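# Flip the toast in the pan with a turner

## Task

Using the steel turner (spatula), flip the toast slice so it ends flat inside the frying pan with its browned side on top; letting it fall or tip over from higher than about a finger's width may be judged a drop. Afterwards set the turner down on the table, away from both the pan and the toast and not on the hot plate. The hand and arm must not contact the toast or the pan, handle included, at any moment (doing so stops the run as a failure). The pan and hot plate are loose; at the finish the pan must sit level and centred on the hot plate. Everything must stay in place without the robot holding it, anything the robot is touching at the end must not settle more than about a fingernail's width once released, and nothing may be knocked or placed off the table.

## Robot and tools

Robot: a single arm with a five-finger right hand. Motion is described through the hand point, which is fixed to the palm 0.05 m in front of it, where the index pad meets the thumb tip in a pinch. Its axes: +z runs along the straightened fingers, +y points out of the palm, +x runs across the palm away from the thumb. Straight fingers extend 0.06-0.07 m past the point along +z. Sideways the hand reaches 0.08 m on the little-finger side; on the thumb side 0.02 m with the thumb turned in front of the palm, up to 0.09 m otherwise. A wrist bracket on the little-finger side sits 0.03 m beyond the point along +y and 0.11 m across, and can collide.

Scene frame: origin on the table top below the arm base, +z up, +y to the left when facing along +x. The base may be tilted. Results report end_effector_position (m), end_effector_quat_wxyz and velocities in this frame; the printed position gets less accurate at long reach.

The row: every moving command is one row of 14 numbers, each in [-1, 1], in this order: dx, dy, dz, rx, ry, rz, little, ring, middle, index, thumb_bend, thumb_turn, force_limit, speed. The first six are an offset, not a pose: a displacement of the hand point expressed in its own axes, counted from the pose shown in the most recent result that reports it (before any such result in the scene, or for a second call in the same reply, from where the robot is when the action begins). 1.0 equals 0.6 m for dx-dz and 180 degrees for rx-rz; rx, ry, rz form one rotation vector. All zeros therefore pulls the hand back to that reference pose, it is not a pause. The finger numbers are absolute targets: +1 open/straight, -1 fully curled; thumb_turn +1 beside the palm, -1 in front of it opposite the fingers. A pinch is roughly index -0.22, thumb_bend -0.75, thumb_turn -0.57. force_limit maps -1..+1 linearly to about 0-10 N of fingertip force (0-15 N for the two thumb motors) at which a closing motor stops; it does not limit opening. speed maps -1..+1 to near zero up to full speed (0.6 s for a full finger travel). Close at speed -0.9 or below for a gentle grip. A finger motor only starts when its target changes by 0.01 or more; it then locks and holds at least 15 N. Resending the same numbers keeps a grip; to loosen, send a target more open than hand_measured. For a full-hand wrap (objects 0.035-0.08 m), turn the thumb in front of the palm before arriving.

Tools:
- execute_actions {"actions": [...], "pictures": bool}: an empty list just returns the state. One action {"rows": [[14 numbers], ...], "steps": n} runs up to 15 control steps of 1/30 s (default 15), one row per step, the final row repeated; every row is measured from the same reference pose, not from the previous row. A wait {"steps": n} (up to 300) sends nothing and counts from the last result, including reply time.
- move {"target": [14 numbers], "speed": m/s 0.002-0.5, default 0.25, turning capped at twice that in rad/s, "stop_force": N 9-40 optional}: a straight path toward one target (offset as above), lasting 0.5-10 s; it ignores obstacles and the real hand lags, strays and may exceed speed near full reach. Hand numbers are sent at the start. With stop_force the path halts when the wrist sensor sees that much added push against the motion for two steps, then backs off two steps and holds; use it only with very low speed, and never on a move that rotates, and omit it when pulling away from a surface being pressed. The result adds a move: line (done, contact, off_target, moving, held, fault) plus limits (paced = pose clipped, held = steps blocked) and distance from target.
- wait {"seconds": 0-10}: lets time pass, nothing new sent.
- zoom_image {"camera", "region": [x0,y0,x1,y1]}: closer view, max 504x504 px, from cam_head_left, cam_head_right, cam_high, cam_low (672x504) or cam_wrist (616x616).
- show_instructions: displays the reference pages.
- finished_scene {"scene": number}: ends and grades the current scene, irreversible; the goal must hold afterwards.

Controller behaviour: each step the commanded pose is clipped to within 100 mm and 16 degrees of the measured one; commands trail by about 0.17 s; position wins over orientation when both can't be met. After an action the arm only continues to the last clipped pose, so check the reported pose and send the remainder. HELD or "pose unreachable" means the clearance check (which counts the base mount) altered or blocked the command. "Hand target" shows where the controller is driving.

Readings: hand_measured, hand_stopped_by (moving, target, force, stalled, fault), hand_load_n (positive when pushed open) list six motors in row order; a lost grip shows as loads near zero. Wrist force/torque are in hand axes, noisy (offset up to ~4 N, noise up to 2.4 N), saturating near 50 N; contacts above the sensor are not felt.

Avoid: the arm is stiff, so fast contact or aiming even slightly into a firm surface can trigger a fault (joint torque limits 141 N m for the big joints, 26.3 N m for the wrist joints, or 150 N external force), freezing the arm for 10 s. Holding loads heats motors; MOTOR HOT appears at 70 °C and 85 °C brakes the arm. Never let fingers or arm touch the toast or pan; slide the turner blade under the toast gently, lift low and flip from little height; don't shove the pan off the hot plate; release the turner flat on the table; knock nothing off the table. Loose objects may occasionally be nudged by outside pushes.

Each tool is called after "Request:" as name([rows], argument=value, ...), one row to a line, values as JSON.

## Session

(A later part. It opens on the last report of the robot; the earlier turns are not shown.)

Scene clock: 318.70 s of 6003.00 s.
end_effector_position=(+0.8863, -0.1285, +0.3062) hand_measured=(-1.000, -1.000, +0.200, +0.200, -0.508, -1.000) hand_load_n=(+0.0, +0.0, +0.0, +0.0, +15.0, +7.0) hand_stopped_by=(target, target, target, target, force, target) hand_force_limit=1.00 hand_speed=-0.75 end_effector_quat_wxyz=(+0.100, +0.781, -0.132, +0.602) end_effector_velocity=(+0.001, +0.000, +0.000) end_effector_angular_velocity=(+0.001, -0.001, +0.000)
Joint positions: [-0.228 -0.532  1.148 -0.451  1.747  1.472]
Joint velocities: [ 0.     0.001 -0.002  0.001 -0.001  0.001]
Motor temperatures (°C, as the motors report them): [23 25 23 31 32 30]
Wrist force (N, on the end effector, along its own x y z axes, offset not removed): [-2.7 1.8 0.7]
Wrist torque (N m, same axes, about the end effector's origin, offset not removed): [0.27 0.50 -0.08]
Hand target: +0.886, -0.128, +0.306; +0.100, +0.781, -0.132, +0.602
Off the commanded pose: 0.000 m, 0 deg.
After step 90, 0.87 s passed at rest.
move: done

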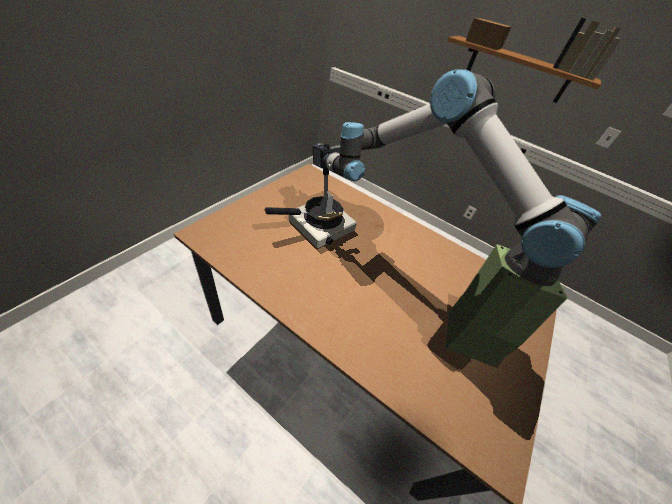

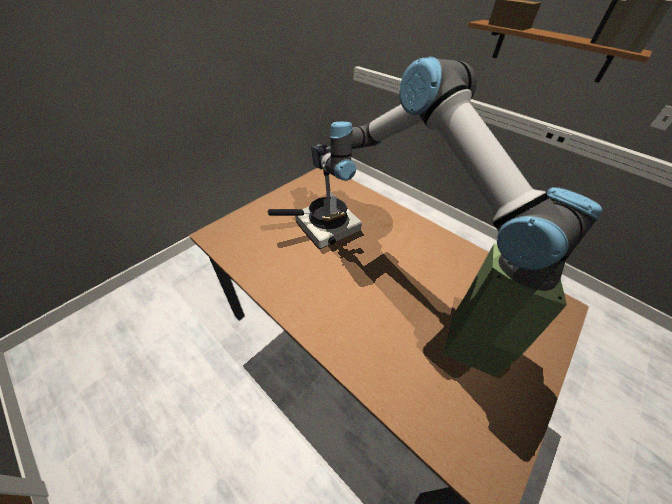

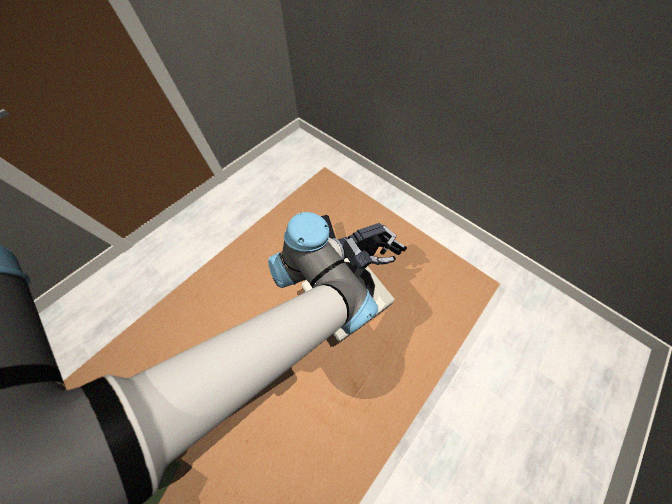

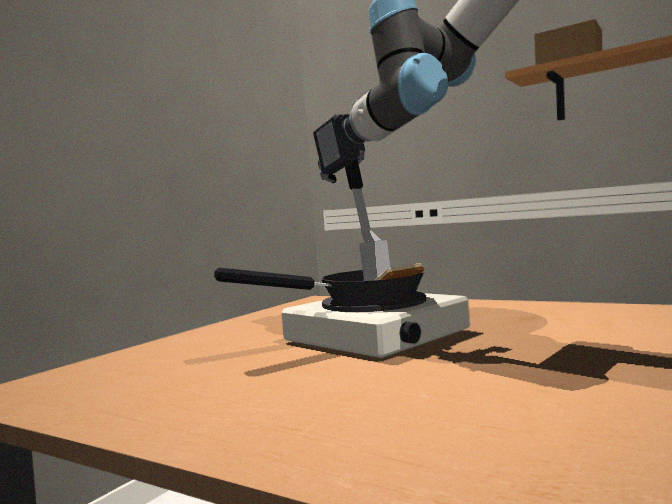

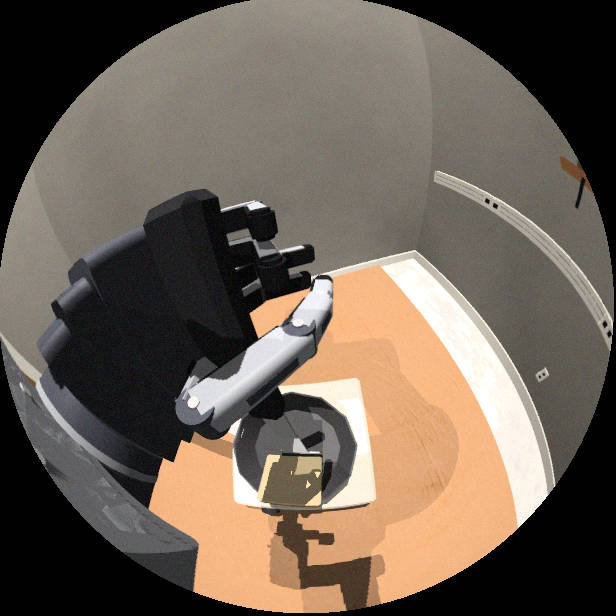

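Request:
move(target=[0.1755,0,-0.04,0,0,0,-1,-1,0.2,0.2,-0.95,-1,1,-0.75], speed=0.08)

Request:
move(target=[-0.206,0,-0.6005,0,0.35,0,-1,-1,0.2,0.2,-0.95,-1,1,-0.75], speed=0.15)

Scene clock: 333.40 s of 6003.00 s.
end_effector_position=(+0.8897, -0.1297, +0.4138) hand_measured=(-1.000, -1.000, +0.200, +0.200, -0.508, -1.000) hand_load_n=(+0.0, +0.0, +0.0, +0.0, +15.0, +7.0) hand_stopped_by=(target, target, target, target, force, target) hand_force_limit=1.00 hand_speed=-0.75 end_effector_quat_wxyz=(+0.100, +0.781, -0.132, +0.602) end_effector_velocity=(+0.000, +0.001, +0.002) end_effector_angular_velocity=(-0.000, +0.000, +0.002)
Joint positions: [-0.206 -0.675  1.124 -0.283  1.768  1.475]
Joint velocities: [ 0.001 -0.003 -0.001  0.004 -0.001 -0.001]
Motor temperatures (°C, as the motors report them): [23 25 23 31 32 30]
Wrist force (N, on the end effector, along its own x y z axes, offset not removed): [-3.9 3.2 6.7]
Wrist torque (N m, same axes, about the end effector's origin, offset not removed): [0.01 0.36 -0.20]
Hand target: +0.890, -0.130, +0.414; +0.100, +0.781, -0.132, +0.602
Off the commanded pose: 0.000 m, 0 deg.
After step 90, 9.87 s passed at rest.
move: done

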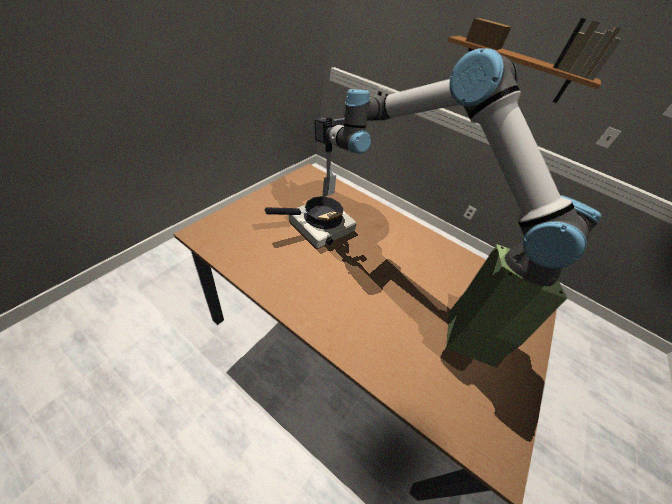

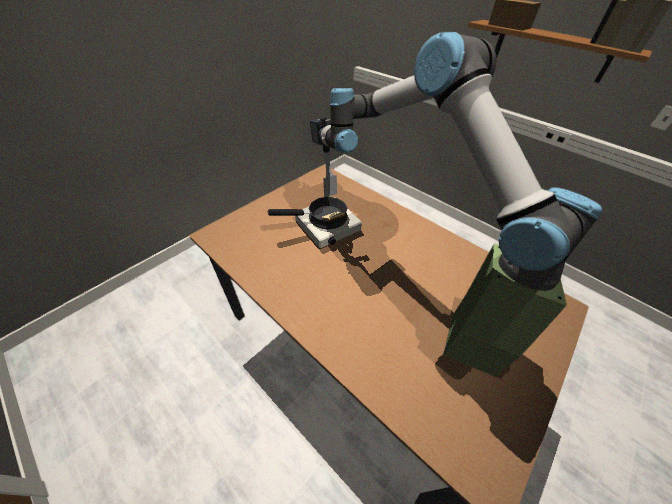

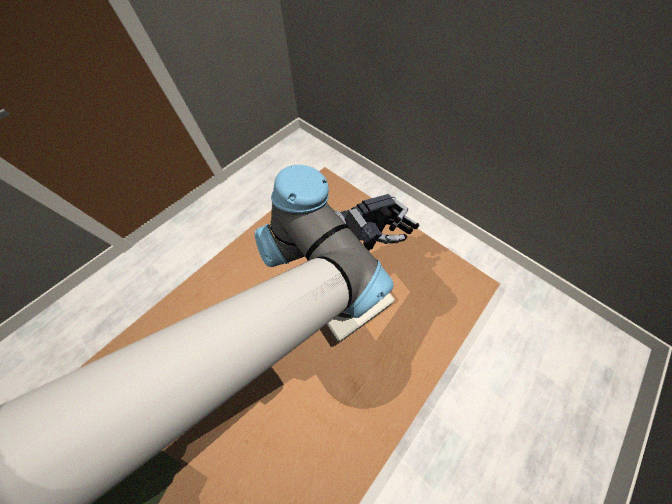

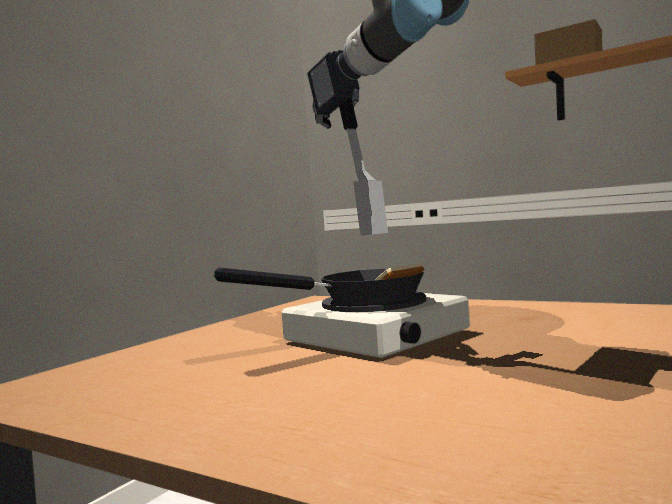

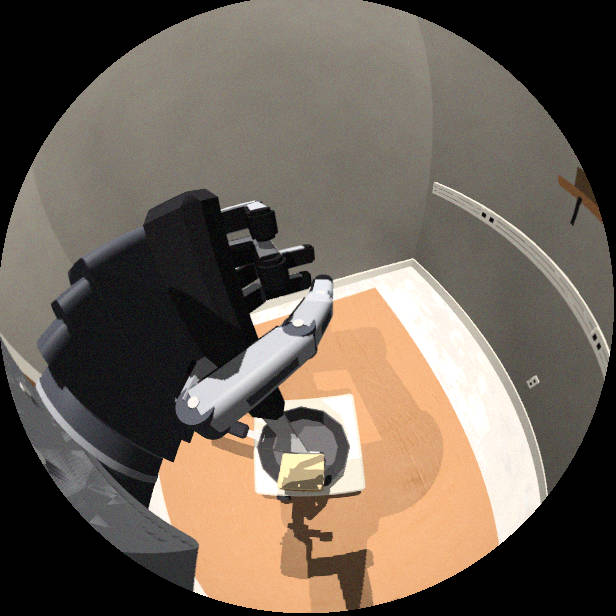

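Scene clock: 337.57 s of 6003.00 s.
end_effector_position=(+0.5312, -0.0055, +0.3863) hand_measured=(-1.000, -1.000, +0.200, +0.200, -0.508, -1.000) hand_load_n=(+0.0, +0.0, +0.0, +0.0, +15.0, +7.0) hand_stopped_by=(target, target, target, target, force, target) hand_force_limit=1.00 hand_speed=-0.75 end_effector_quat_wxyz=(+0.154, +0.352, -0.059, +0.921) end_effector_velocity=(-0.003, +0.001, -0.000) end_effector_angular_velocity=(-0.002, -0.010, +0.000)
Joint positions: [-0.165 -0.273  2.164 -2.815  1.6    1.319]
Joint velocities: [-0.001  0.01  -0.002 -0.018 -0.003  0.002]
Motor temperatures (°C, as the motors report them): [23 25 23 31 32 30]
Wrist force (N, on the end effector, along its own x y z axes, offset not removed): [2.4 0.4 2.2]
Wrist torque (N m, same axes, about the end effector's origin, offset not removed): [-0.09 -0.53 0.01]
Hand target: +0.531, -0.005, +0.386; +0.154, +0.351, -0.059, +0.922
Off the commanded pose: 0.001 m, 0 deg.
move: done

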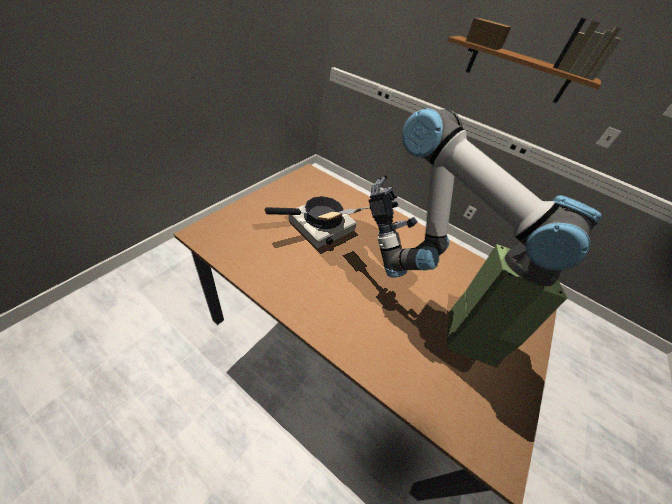

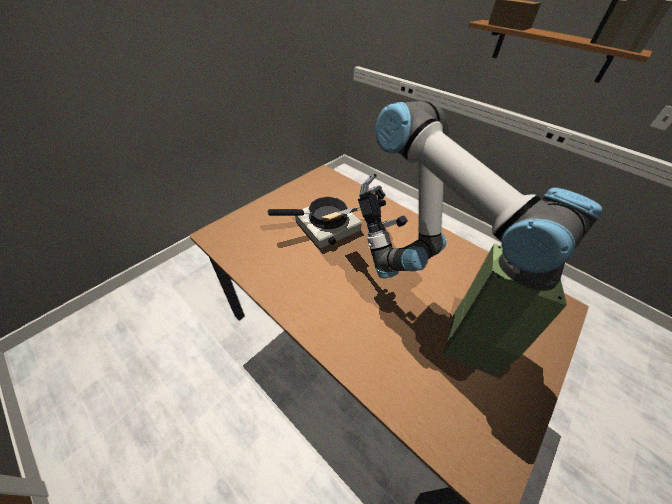

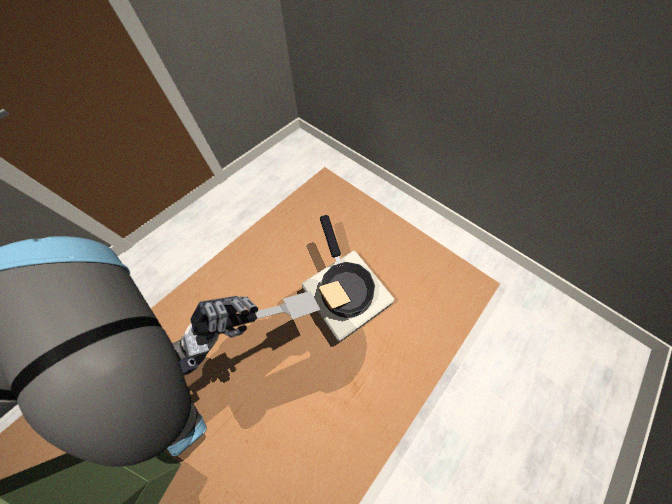

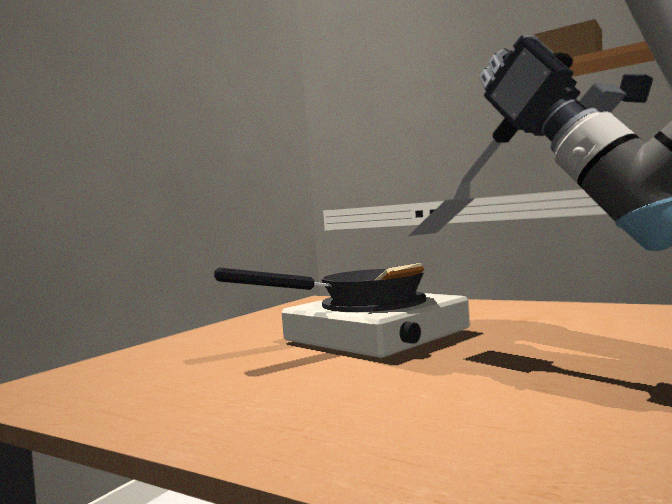

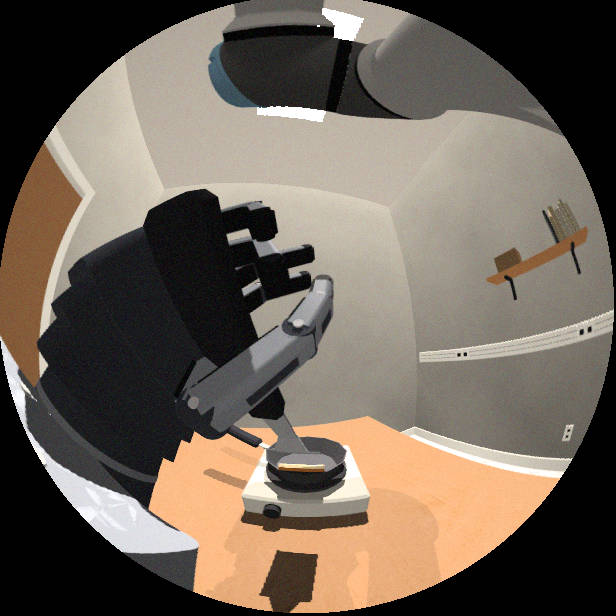

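Request:
move(target=[-0.0613,0,-0.0681,0,0,0,-1,-1,0.2,0.2,-0.95,-1,1,-0.75], speed=0.05)

Request:
zoom_image(camera="cam_low", region=[350,220,490,320])

Request:
zoom_image(camera="cam_high", region=[270,240,400,345])

Request:
zoom_image(camera="cam_wrist", region=[230,400,380,500])

Scene clock: 344.33 s of 6003.00 s.
end_effector_position=(+0.5313, -0.0055, +0.3316) hand_measured=(-1.000, -1.000, +0.200, +0.200, -0.508, -1.000) hand_load_n=(+0.0, +0.0, +0.0, +0.0, +15.0, +7.0) hand_stopped_by=(target, target, target, target, force, target) hand_force_limit=1.00 hand_speed=-0.75 end_effector_quat_wxyz=(+0.154, +0.352, -0.059, +0.921) end_effector_velocity=(+0.000, -0.000, -0.003) end_effector_angular_velocity=(-0.001, -0.000, -0.000)
Joint positions: [-0.186 -0.134  2.055 -2.844  1.587  1.336]
Joint velocities: [-0.002  0.006 -0.006 -0.001 -0.001  0.001]
Motor temperatures (°C, as the motors report them): [23 25 23 31 32 30]
Wrist force (N, on the end effector, along its own x y z axes, offset not removed): [-1.1 0.0 0.2]
Wrist torque (N m, same axes, about the end effector's origin, offset not removed): [-0.08 0.09 -0.20]
Hand target: +0.531, -0.005, +0.331; +0.154, +0.352, -0.059, +0.921
Off the commanded pose: 0.000 m, 0 deg.
After step 90, 2.27 s passed at rest.
move: done

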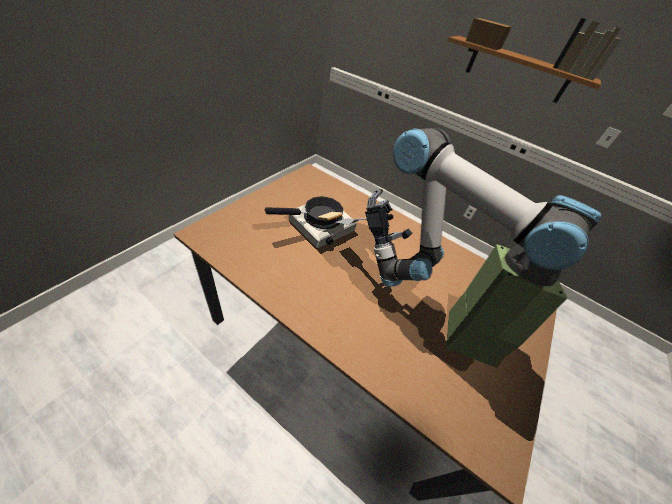

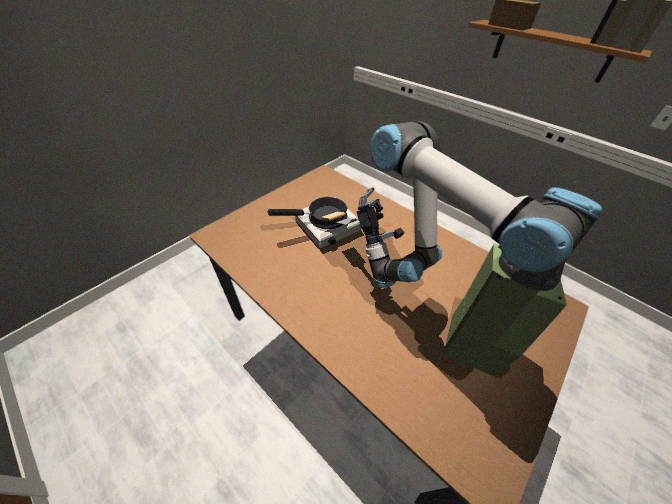

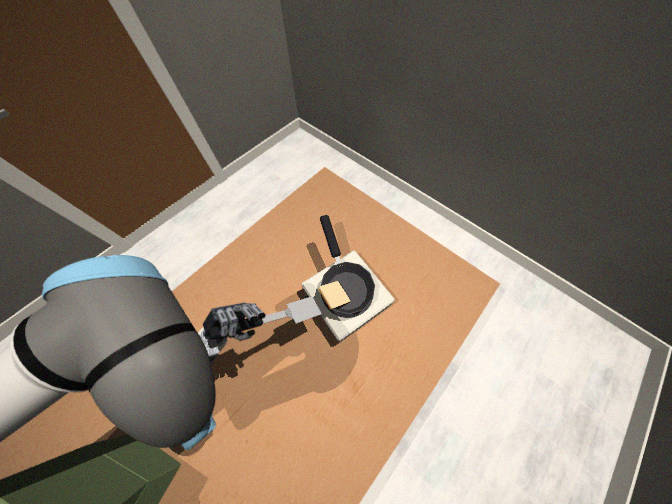

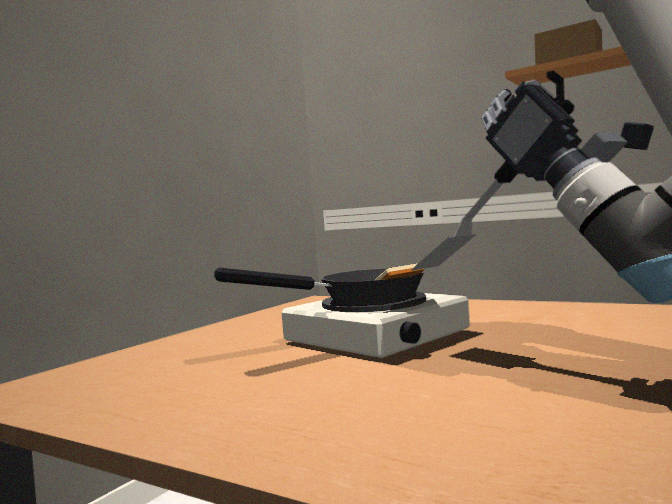

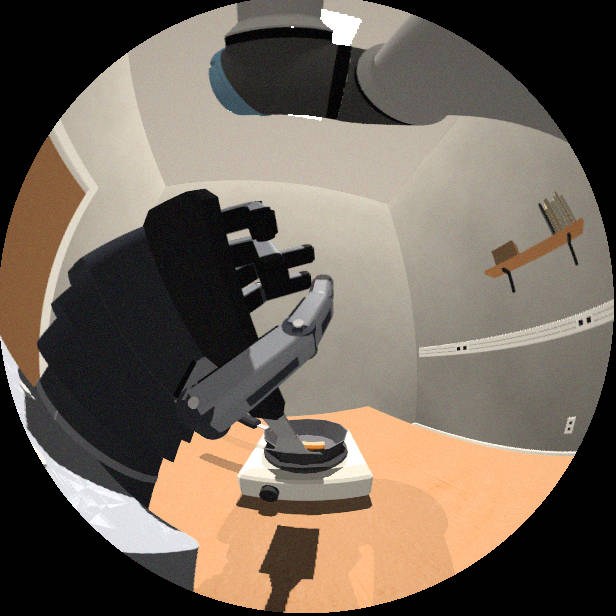

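Region (350, 220, 490, 320) of cam_low's 672x504 image, scaled by 3.600, with more detail than that image has; it fills the top 360 rows of this view, and the rest is white.

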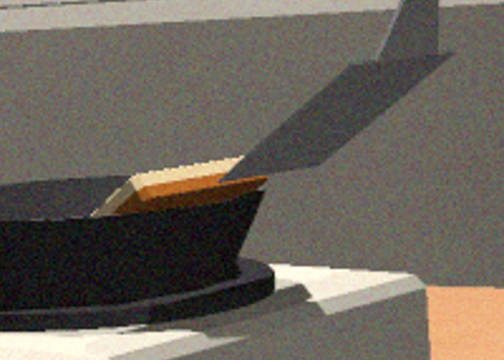

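Region (270, 240, 400, 345) of cam_high's 672x504 image, scaled by 3.877, with more detail than that image has; it fills the top 407 rows of this view, and the rest is white.

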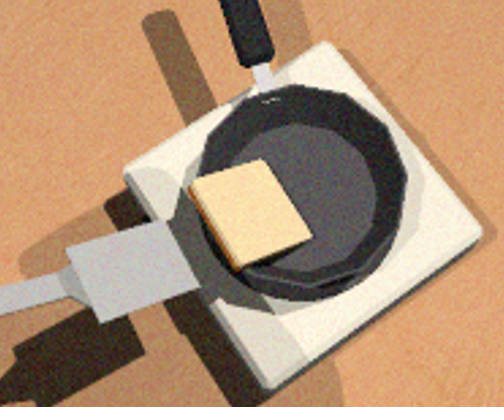

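Region (230, 400, 380, 500) of cam_wrist's 616x616 image, scaled by 3.360, with more detail than that image has.

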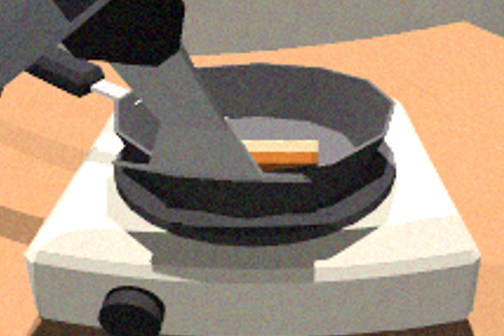

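Request:
move(target=[-0.0327,-0.012,0.0075,0,0,0,-1,-1,0.2,0.2,-0.95,-1,1,-0.75], speed=0.02)

Request:
zoom_image(camera="cam_low", region=[370,240,450,300])

Request:
zoom_image(camera="cam_high", region=[290,260,370,325])

Request:
zoom_image(camera="cam_wrist", region=[260,420,360,480])

Scene clock: 353.03 s of 6003.00 s.
end_effector_position=(+0.5500, -0.0045, +0.3220) hand_measured=(-1.000, -1.000, +0.200, +0.200, -0.508, -1.000) hand_load_n=(+0.0, +0.0, +0.0, +0.0, +15.0, +7.0) hand_stopped_by=(target, target, target, target, force, target) hand_force_limit=1.00 hand_speed=-0.75 end_effector_quat_wxyz=(+0.154, +0.352, -0.059, +0.921) end_effector_velocity=(+0.002, +0.001, -0.001) end_effector_angular_velocity=(-0.001, -0.000, +0.000)
Joint positions: [-0.18  -0.129  1.997 -2.792  1.591  1.331]
Joint velocities: [ 0.002  0.001 -0.007  0.006  0.    -0.001]
Motor temperatures (°C, as the motors report them): [23 25 23 31 32 30]
Wrist force (N, on the end effector, along its own x y z axes, offset not removed): [-1.0 0.9 3.9]
Wrist torque (N m, same axes, about the end effector's origin, offset not removed): [-0.17 -0.11 0.03]
Hand target: +0.550, -0.004, +0.322; +0.154, +0.352, -0.059, +0.921
Off the commanded pose: 0.000 m, 0 deg.
After step 90, 4.33 s passed at rest.
move: done

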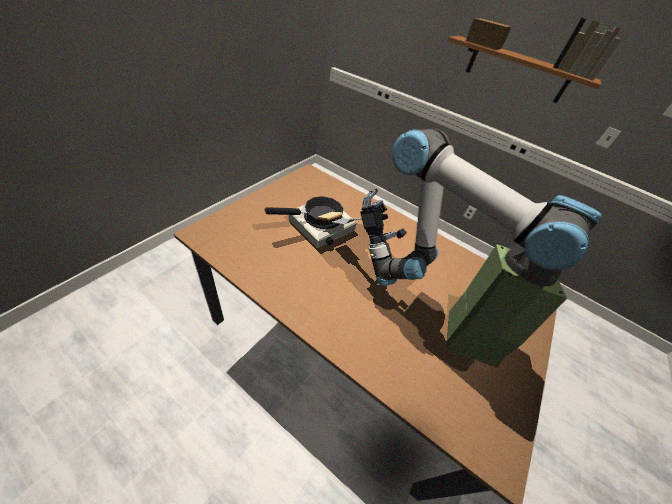

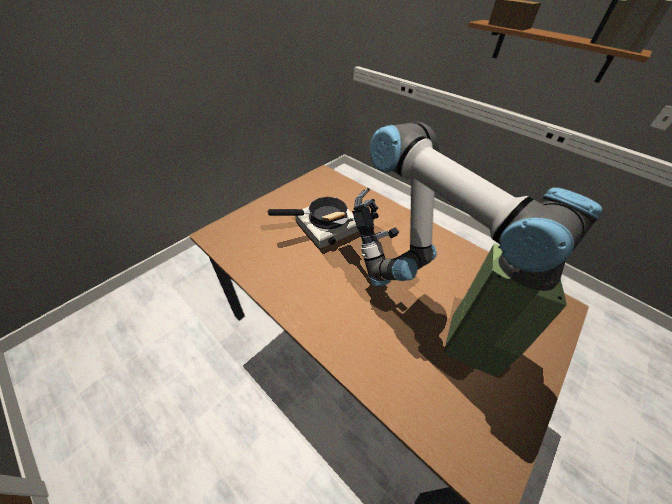

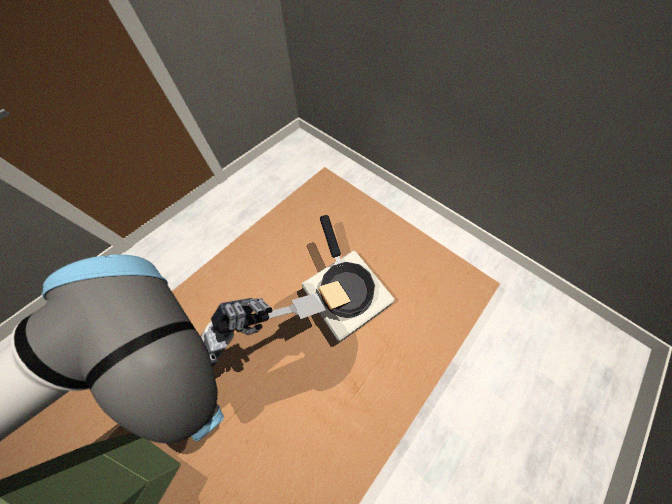

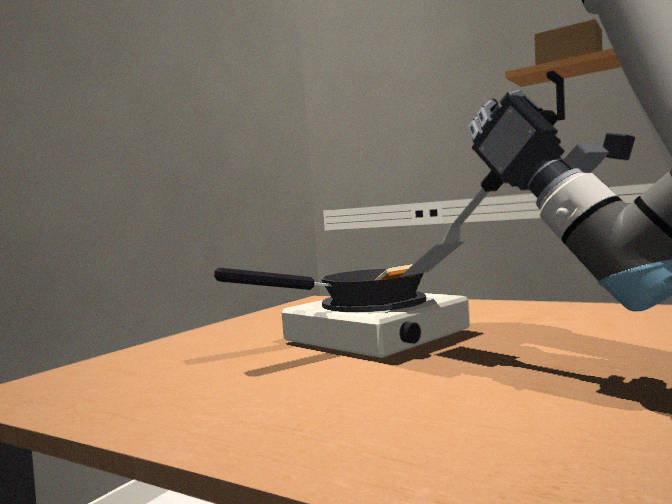

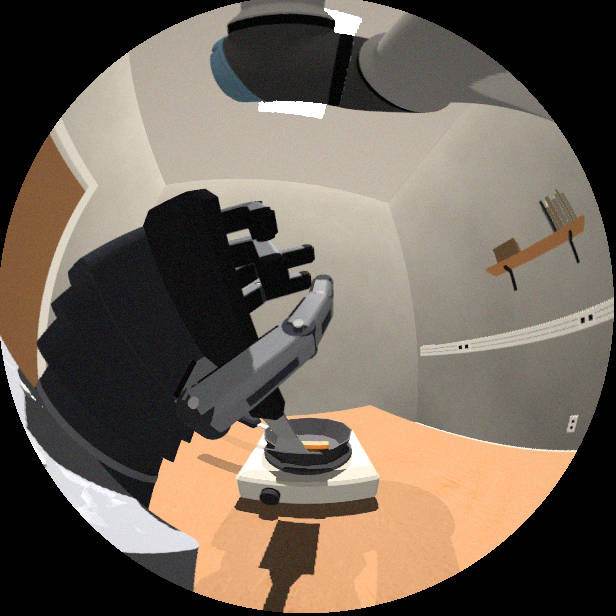

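Region (370, 240, 450, 300) of cam_low's 672x504 image, scaled by 6.300, with more detail than that image has; it fills the top 378 rows of this view, and the rest is white.

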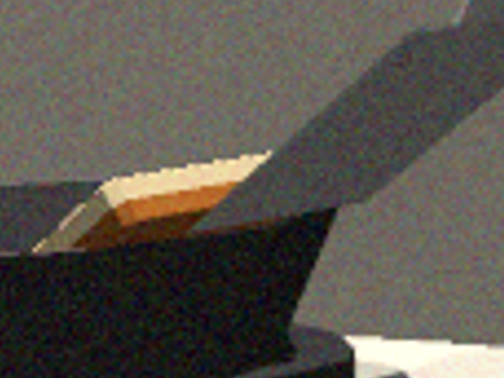

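Region (290, 260, 370, 325) of cam_high's 672x504 image, scaled by 6.300, with more detail than that image has; it fills the top 410 rows of this view, and the rest is white.

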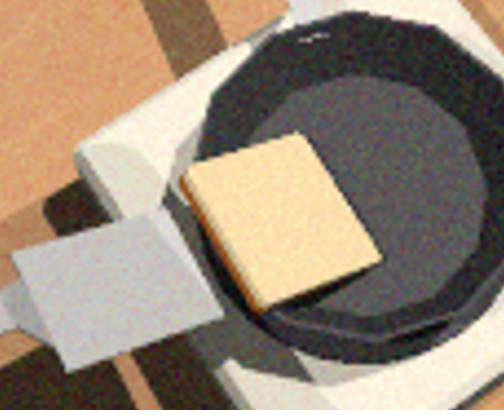

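Region (260, 420, 360, 480) of cam_wrist's 616x616 image, scaled by 5.040, with more detail than that image has; it fills the top 302 rows of this view, and the rest is white.

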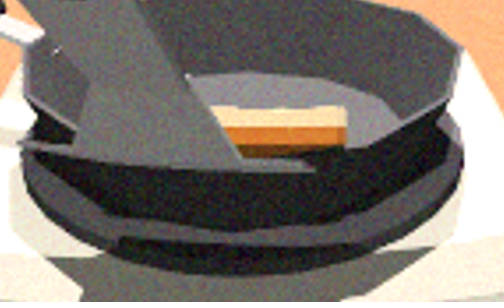

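Request:
move(target=[-0.0149,0,0.0134,0,0,0,-1,-1,0.2,0.2,-0.95,-1,1,-0.75], speed=0.008)

Request:
zoom_image(camera="cam_low", region=[370,240,450,300])

Request:
zoom_image(camera="cam_wrist", region=[260,420,360,480])

Scene clock: 359.70 s of 6003.00 s.
end_effector_position=(+0.5612, -0.0083, +0.3221) hand_measured=(-1.000, -1.000, +0.200, +0.200, -0.508, -1.000) hand_load_n=(+0.0, +0.0, +0.0, +0.0, +15.0, +7.0) hand_stopped_by=(target, target, target, target, force, target) hand_force_limit=1.00 hand_speed=-0.75 end_effector_quat_wxyz=(+0.154, +0.352, -0.059, +0.921) end_effector_velocity=(+0.002, -0.001, -0.000) end_effector_angular_velocity=(+0.001, +0.000, -0.001)
Joint positions: [-0.186 -0.139  1.978 -2.762  1.587  1.336]
Joint velocities: [-0.001 -0.001 -0.004  0.005  0.001  0.   ]
Motor temperatures (°C, as the motors report them): [23 25 23 31 32 30]
Wrist force (N, on the end effector, along its own x y z axes, offset not removed): [-1.1 0.0 1.4]
Wrist torque (N m, same axes, about the end effector's origin, offset not removed): [-0.12 -0.05 0.08]
Hand target: +0.561, -0.008, +0.322; +0.154, +0.352, -0.059, +0.921
Off the commanded pose: 0.000 m, 0 deg.
After step 90, 1.97 s passed at rest.
move: done

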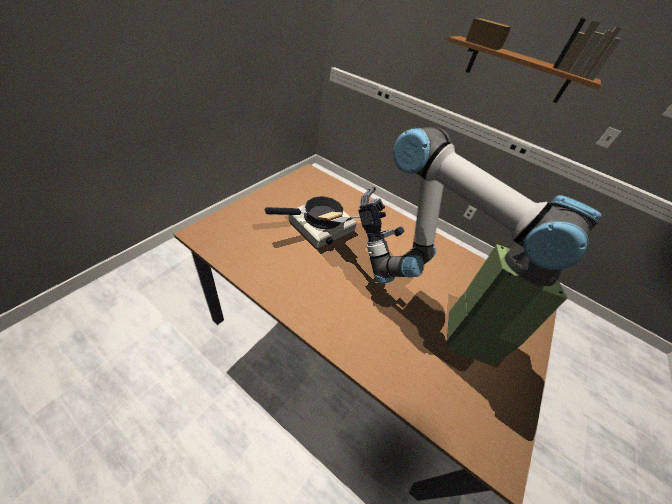

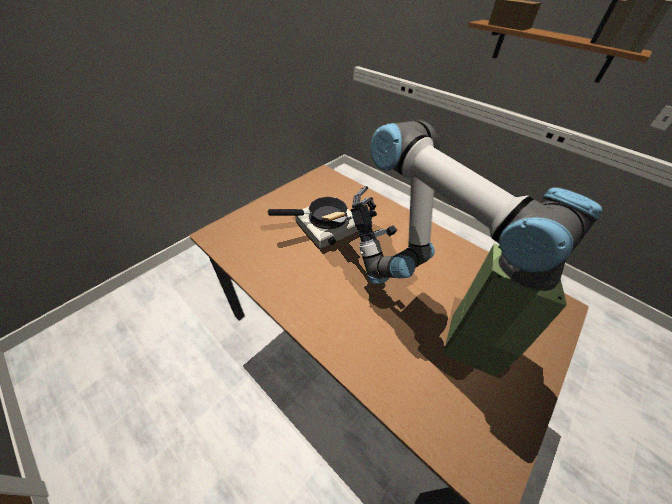

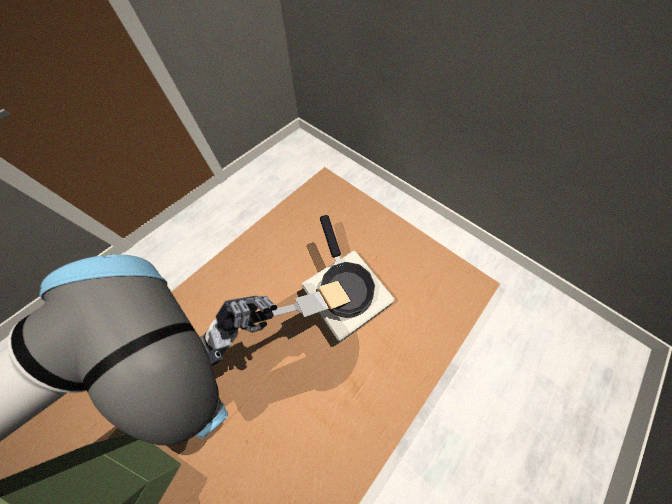

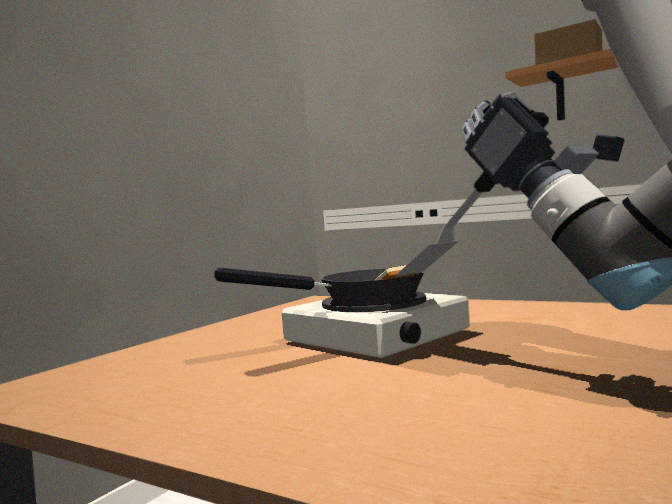

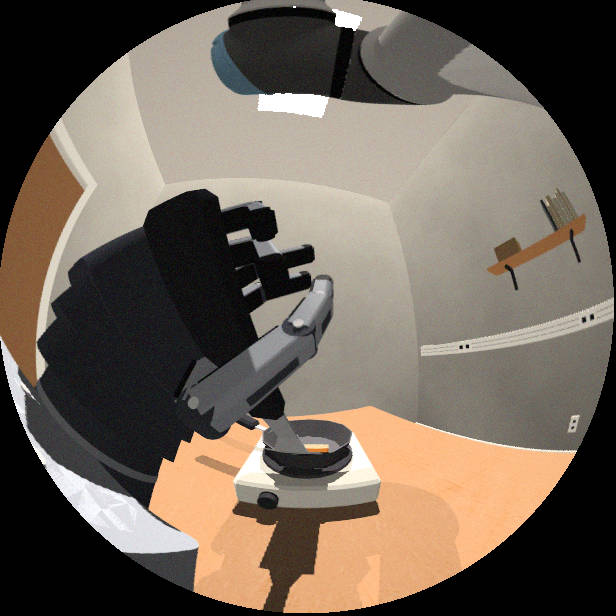

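Region (370, 240, 450, 300) of cam_low's 672x504 image, scaled by 6.300, with more detail than that image has; it fills the top 378 rows of this view, and the rest is white.

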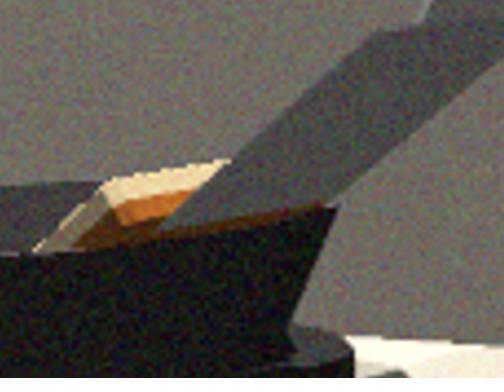

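Region (260, 420, 360, 480) of cam_wrist's 616x616 image, scaled by 5.040, with more detail than that image has; it fills the top 302 rows of this view, and the rest is white.

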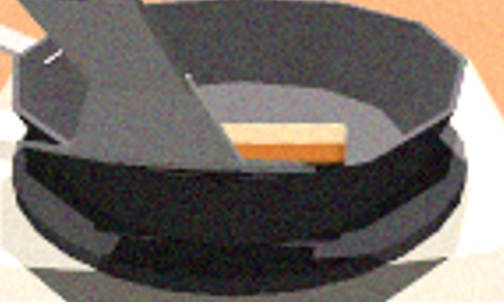

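Request:
move(target=[-0.0088,0,0.0052,0,0,0,-1,-1,0.2,0.2,-0.95,-1,1,-0.75], speed=0.004)

Request:
zoom_image(camera="cam_low", region=[370,240,450,300])

Request:
zoom_image(camera="cam_high", region=[290,260,370,325])

Scene clock: 368.07 s of 6003.00 s.
end_effector_position=(+0.5668, -0.0103, +0.3209) hand_measured=(-1.000, -1.000, +0.200, +0.200, -0.508, -1.000) hand_load_n=(+0.0, +0.0, +0.0, +0.0, +15.0, +7.0) hand_stopped_by=(target, target, target, target, force, target) hand_force_limit=1.00 hand_speed=-0.75 end_effector_quat_wxyz=(+0.154, +0.352, -0.059, +0.921) end_effector_velocity=(+0.001, -0.000, -0.000) end_effector_angular_velocity=(+0.000, -0.000, -0.000)
Joint positions: [-0.189 -0.141  1.965 -2.747  1.585  1.338]
Joint velocities: [-0.    -0.    -0.002  0.002  0.     0.   ]
Motor temperatures (°C, as the motors report them): [23 25 23 31 32 30]
Wrist force (N, on the end effector, along its own x y z axes, offset not removed): [-1.0 0.6 5.6]
Wrist torque (N m, same axes, about the end effector's origin, offset not removed): [-0.39 -0.33 0.03]
Hand target: +0.567, -0.010, +0.321; +0.154, +0.352, -0.059, +0.921
Off the commanded pose: 0.000 m, 0 deg.
After step 90, 3.67 s passed at rest.
move: done

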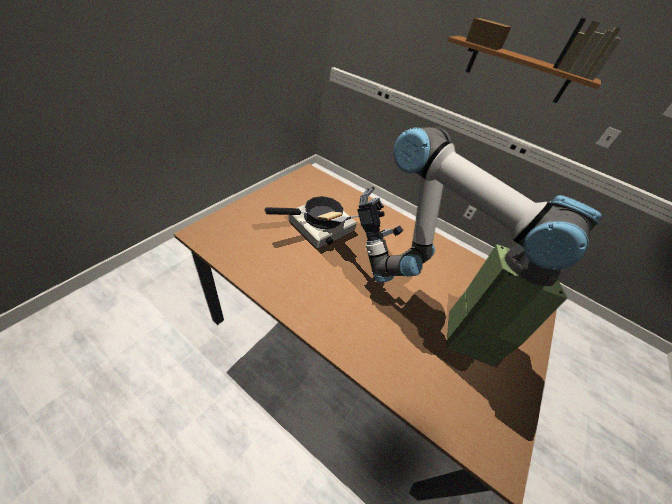

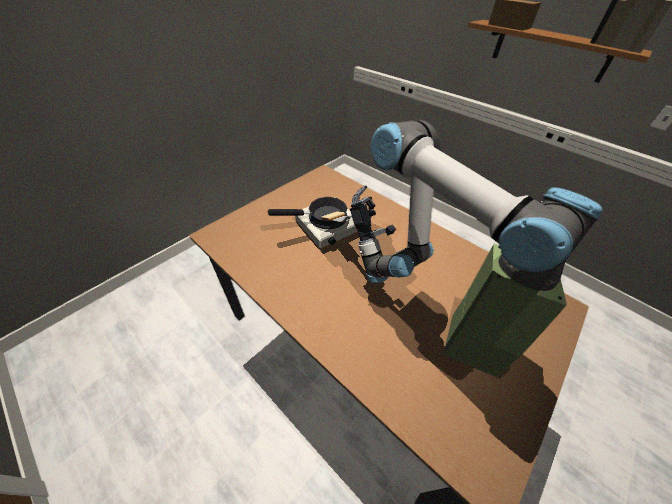

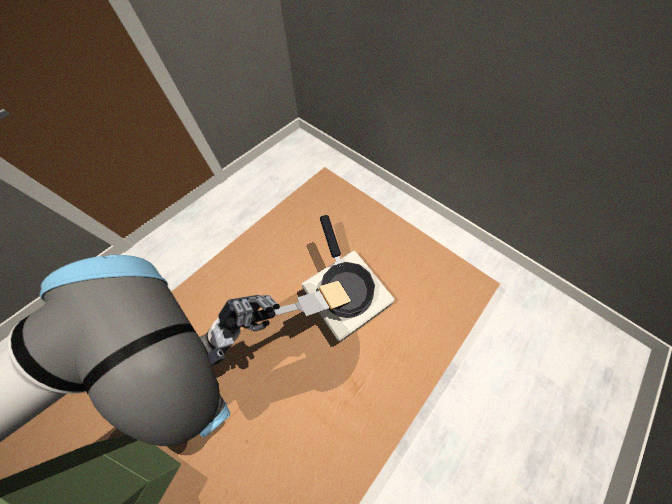

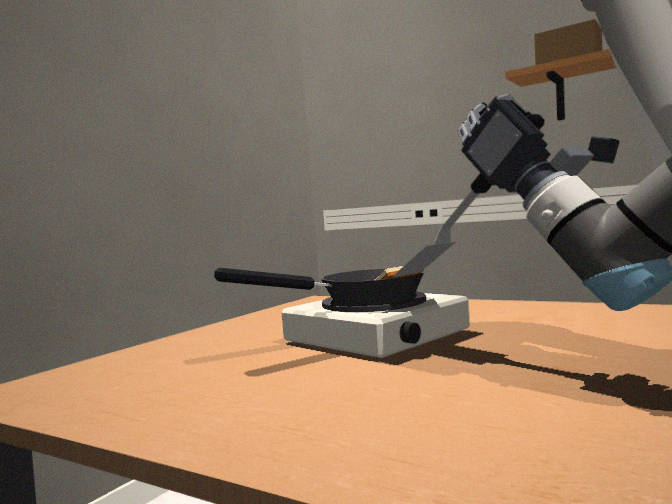

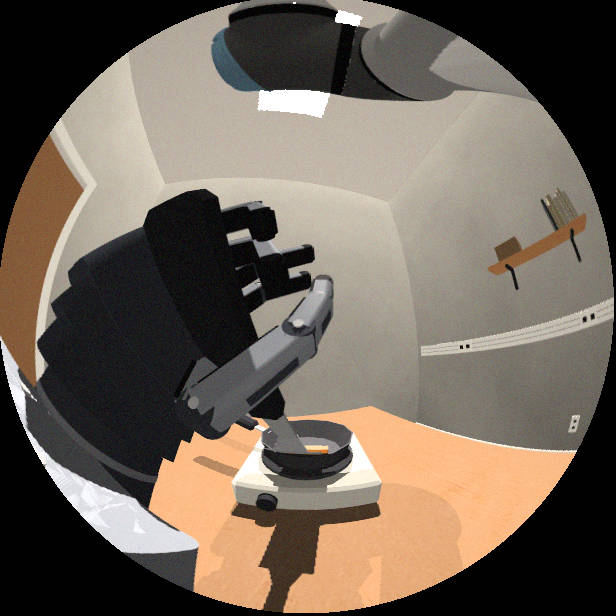

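Region (370, 240, 450, 300) of cam_low's 672x504 image, scaled by 6.300, with more detail than that image has; it fills the top 378 rows of this view, and the rest is white.

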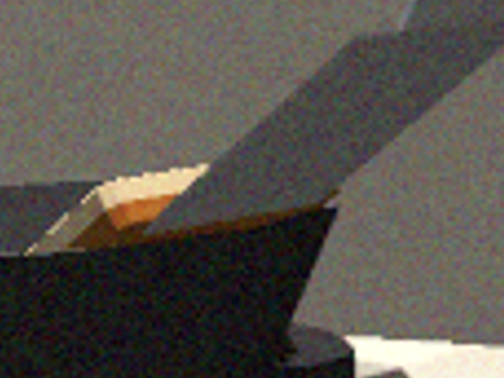

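Region (290, 260, 370, 325) of cam_high's 672x504 image, scaled by 6.300, with more detail than that image has; it fills the top 410 rows of this view, and the rest is white.

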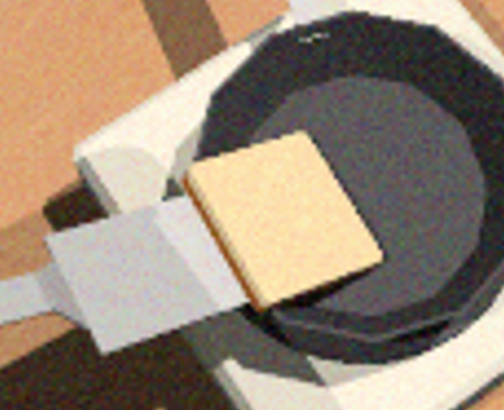

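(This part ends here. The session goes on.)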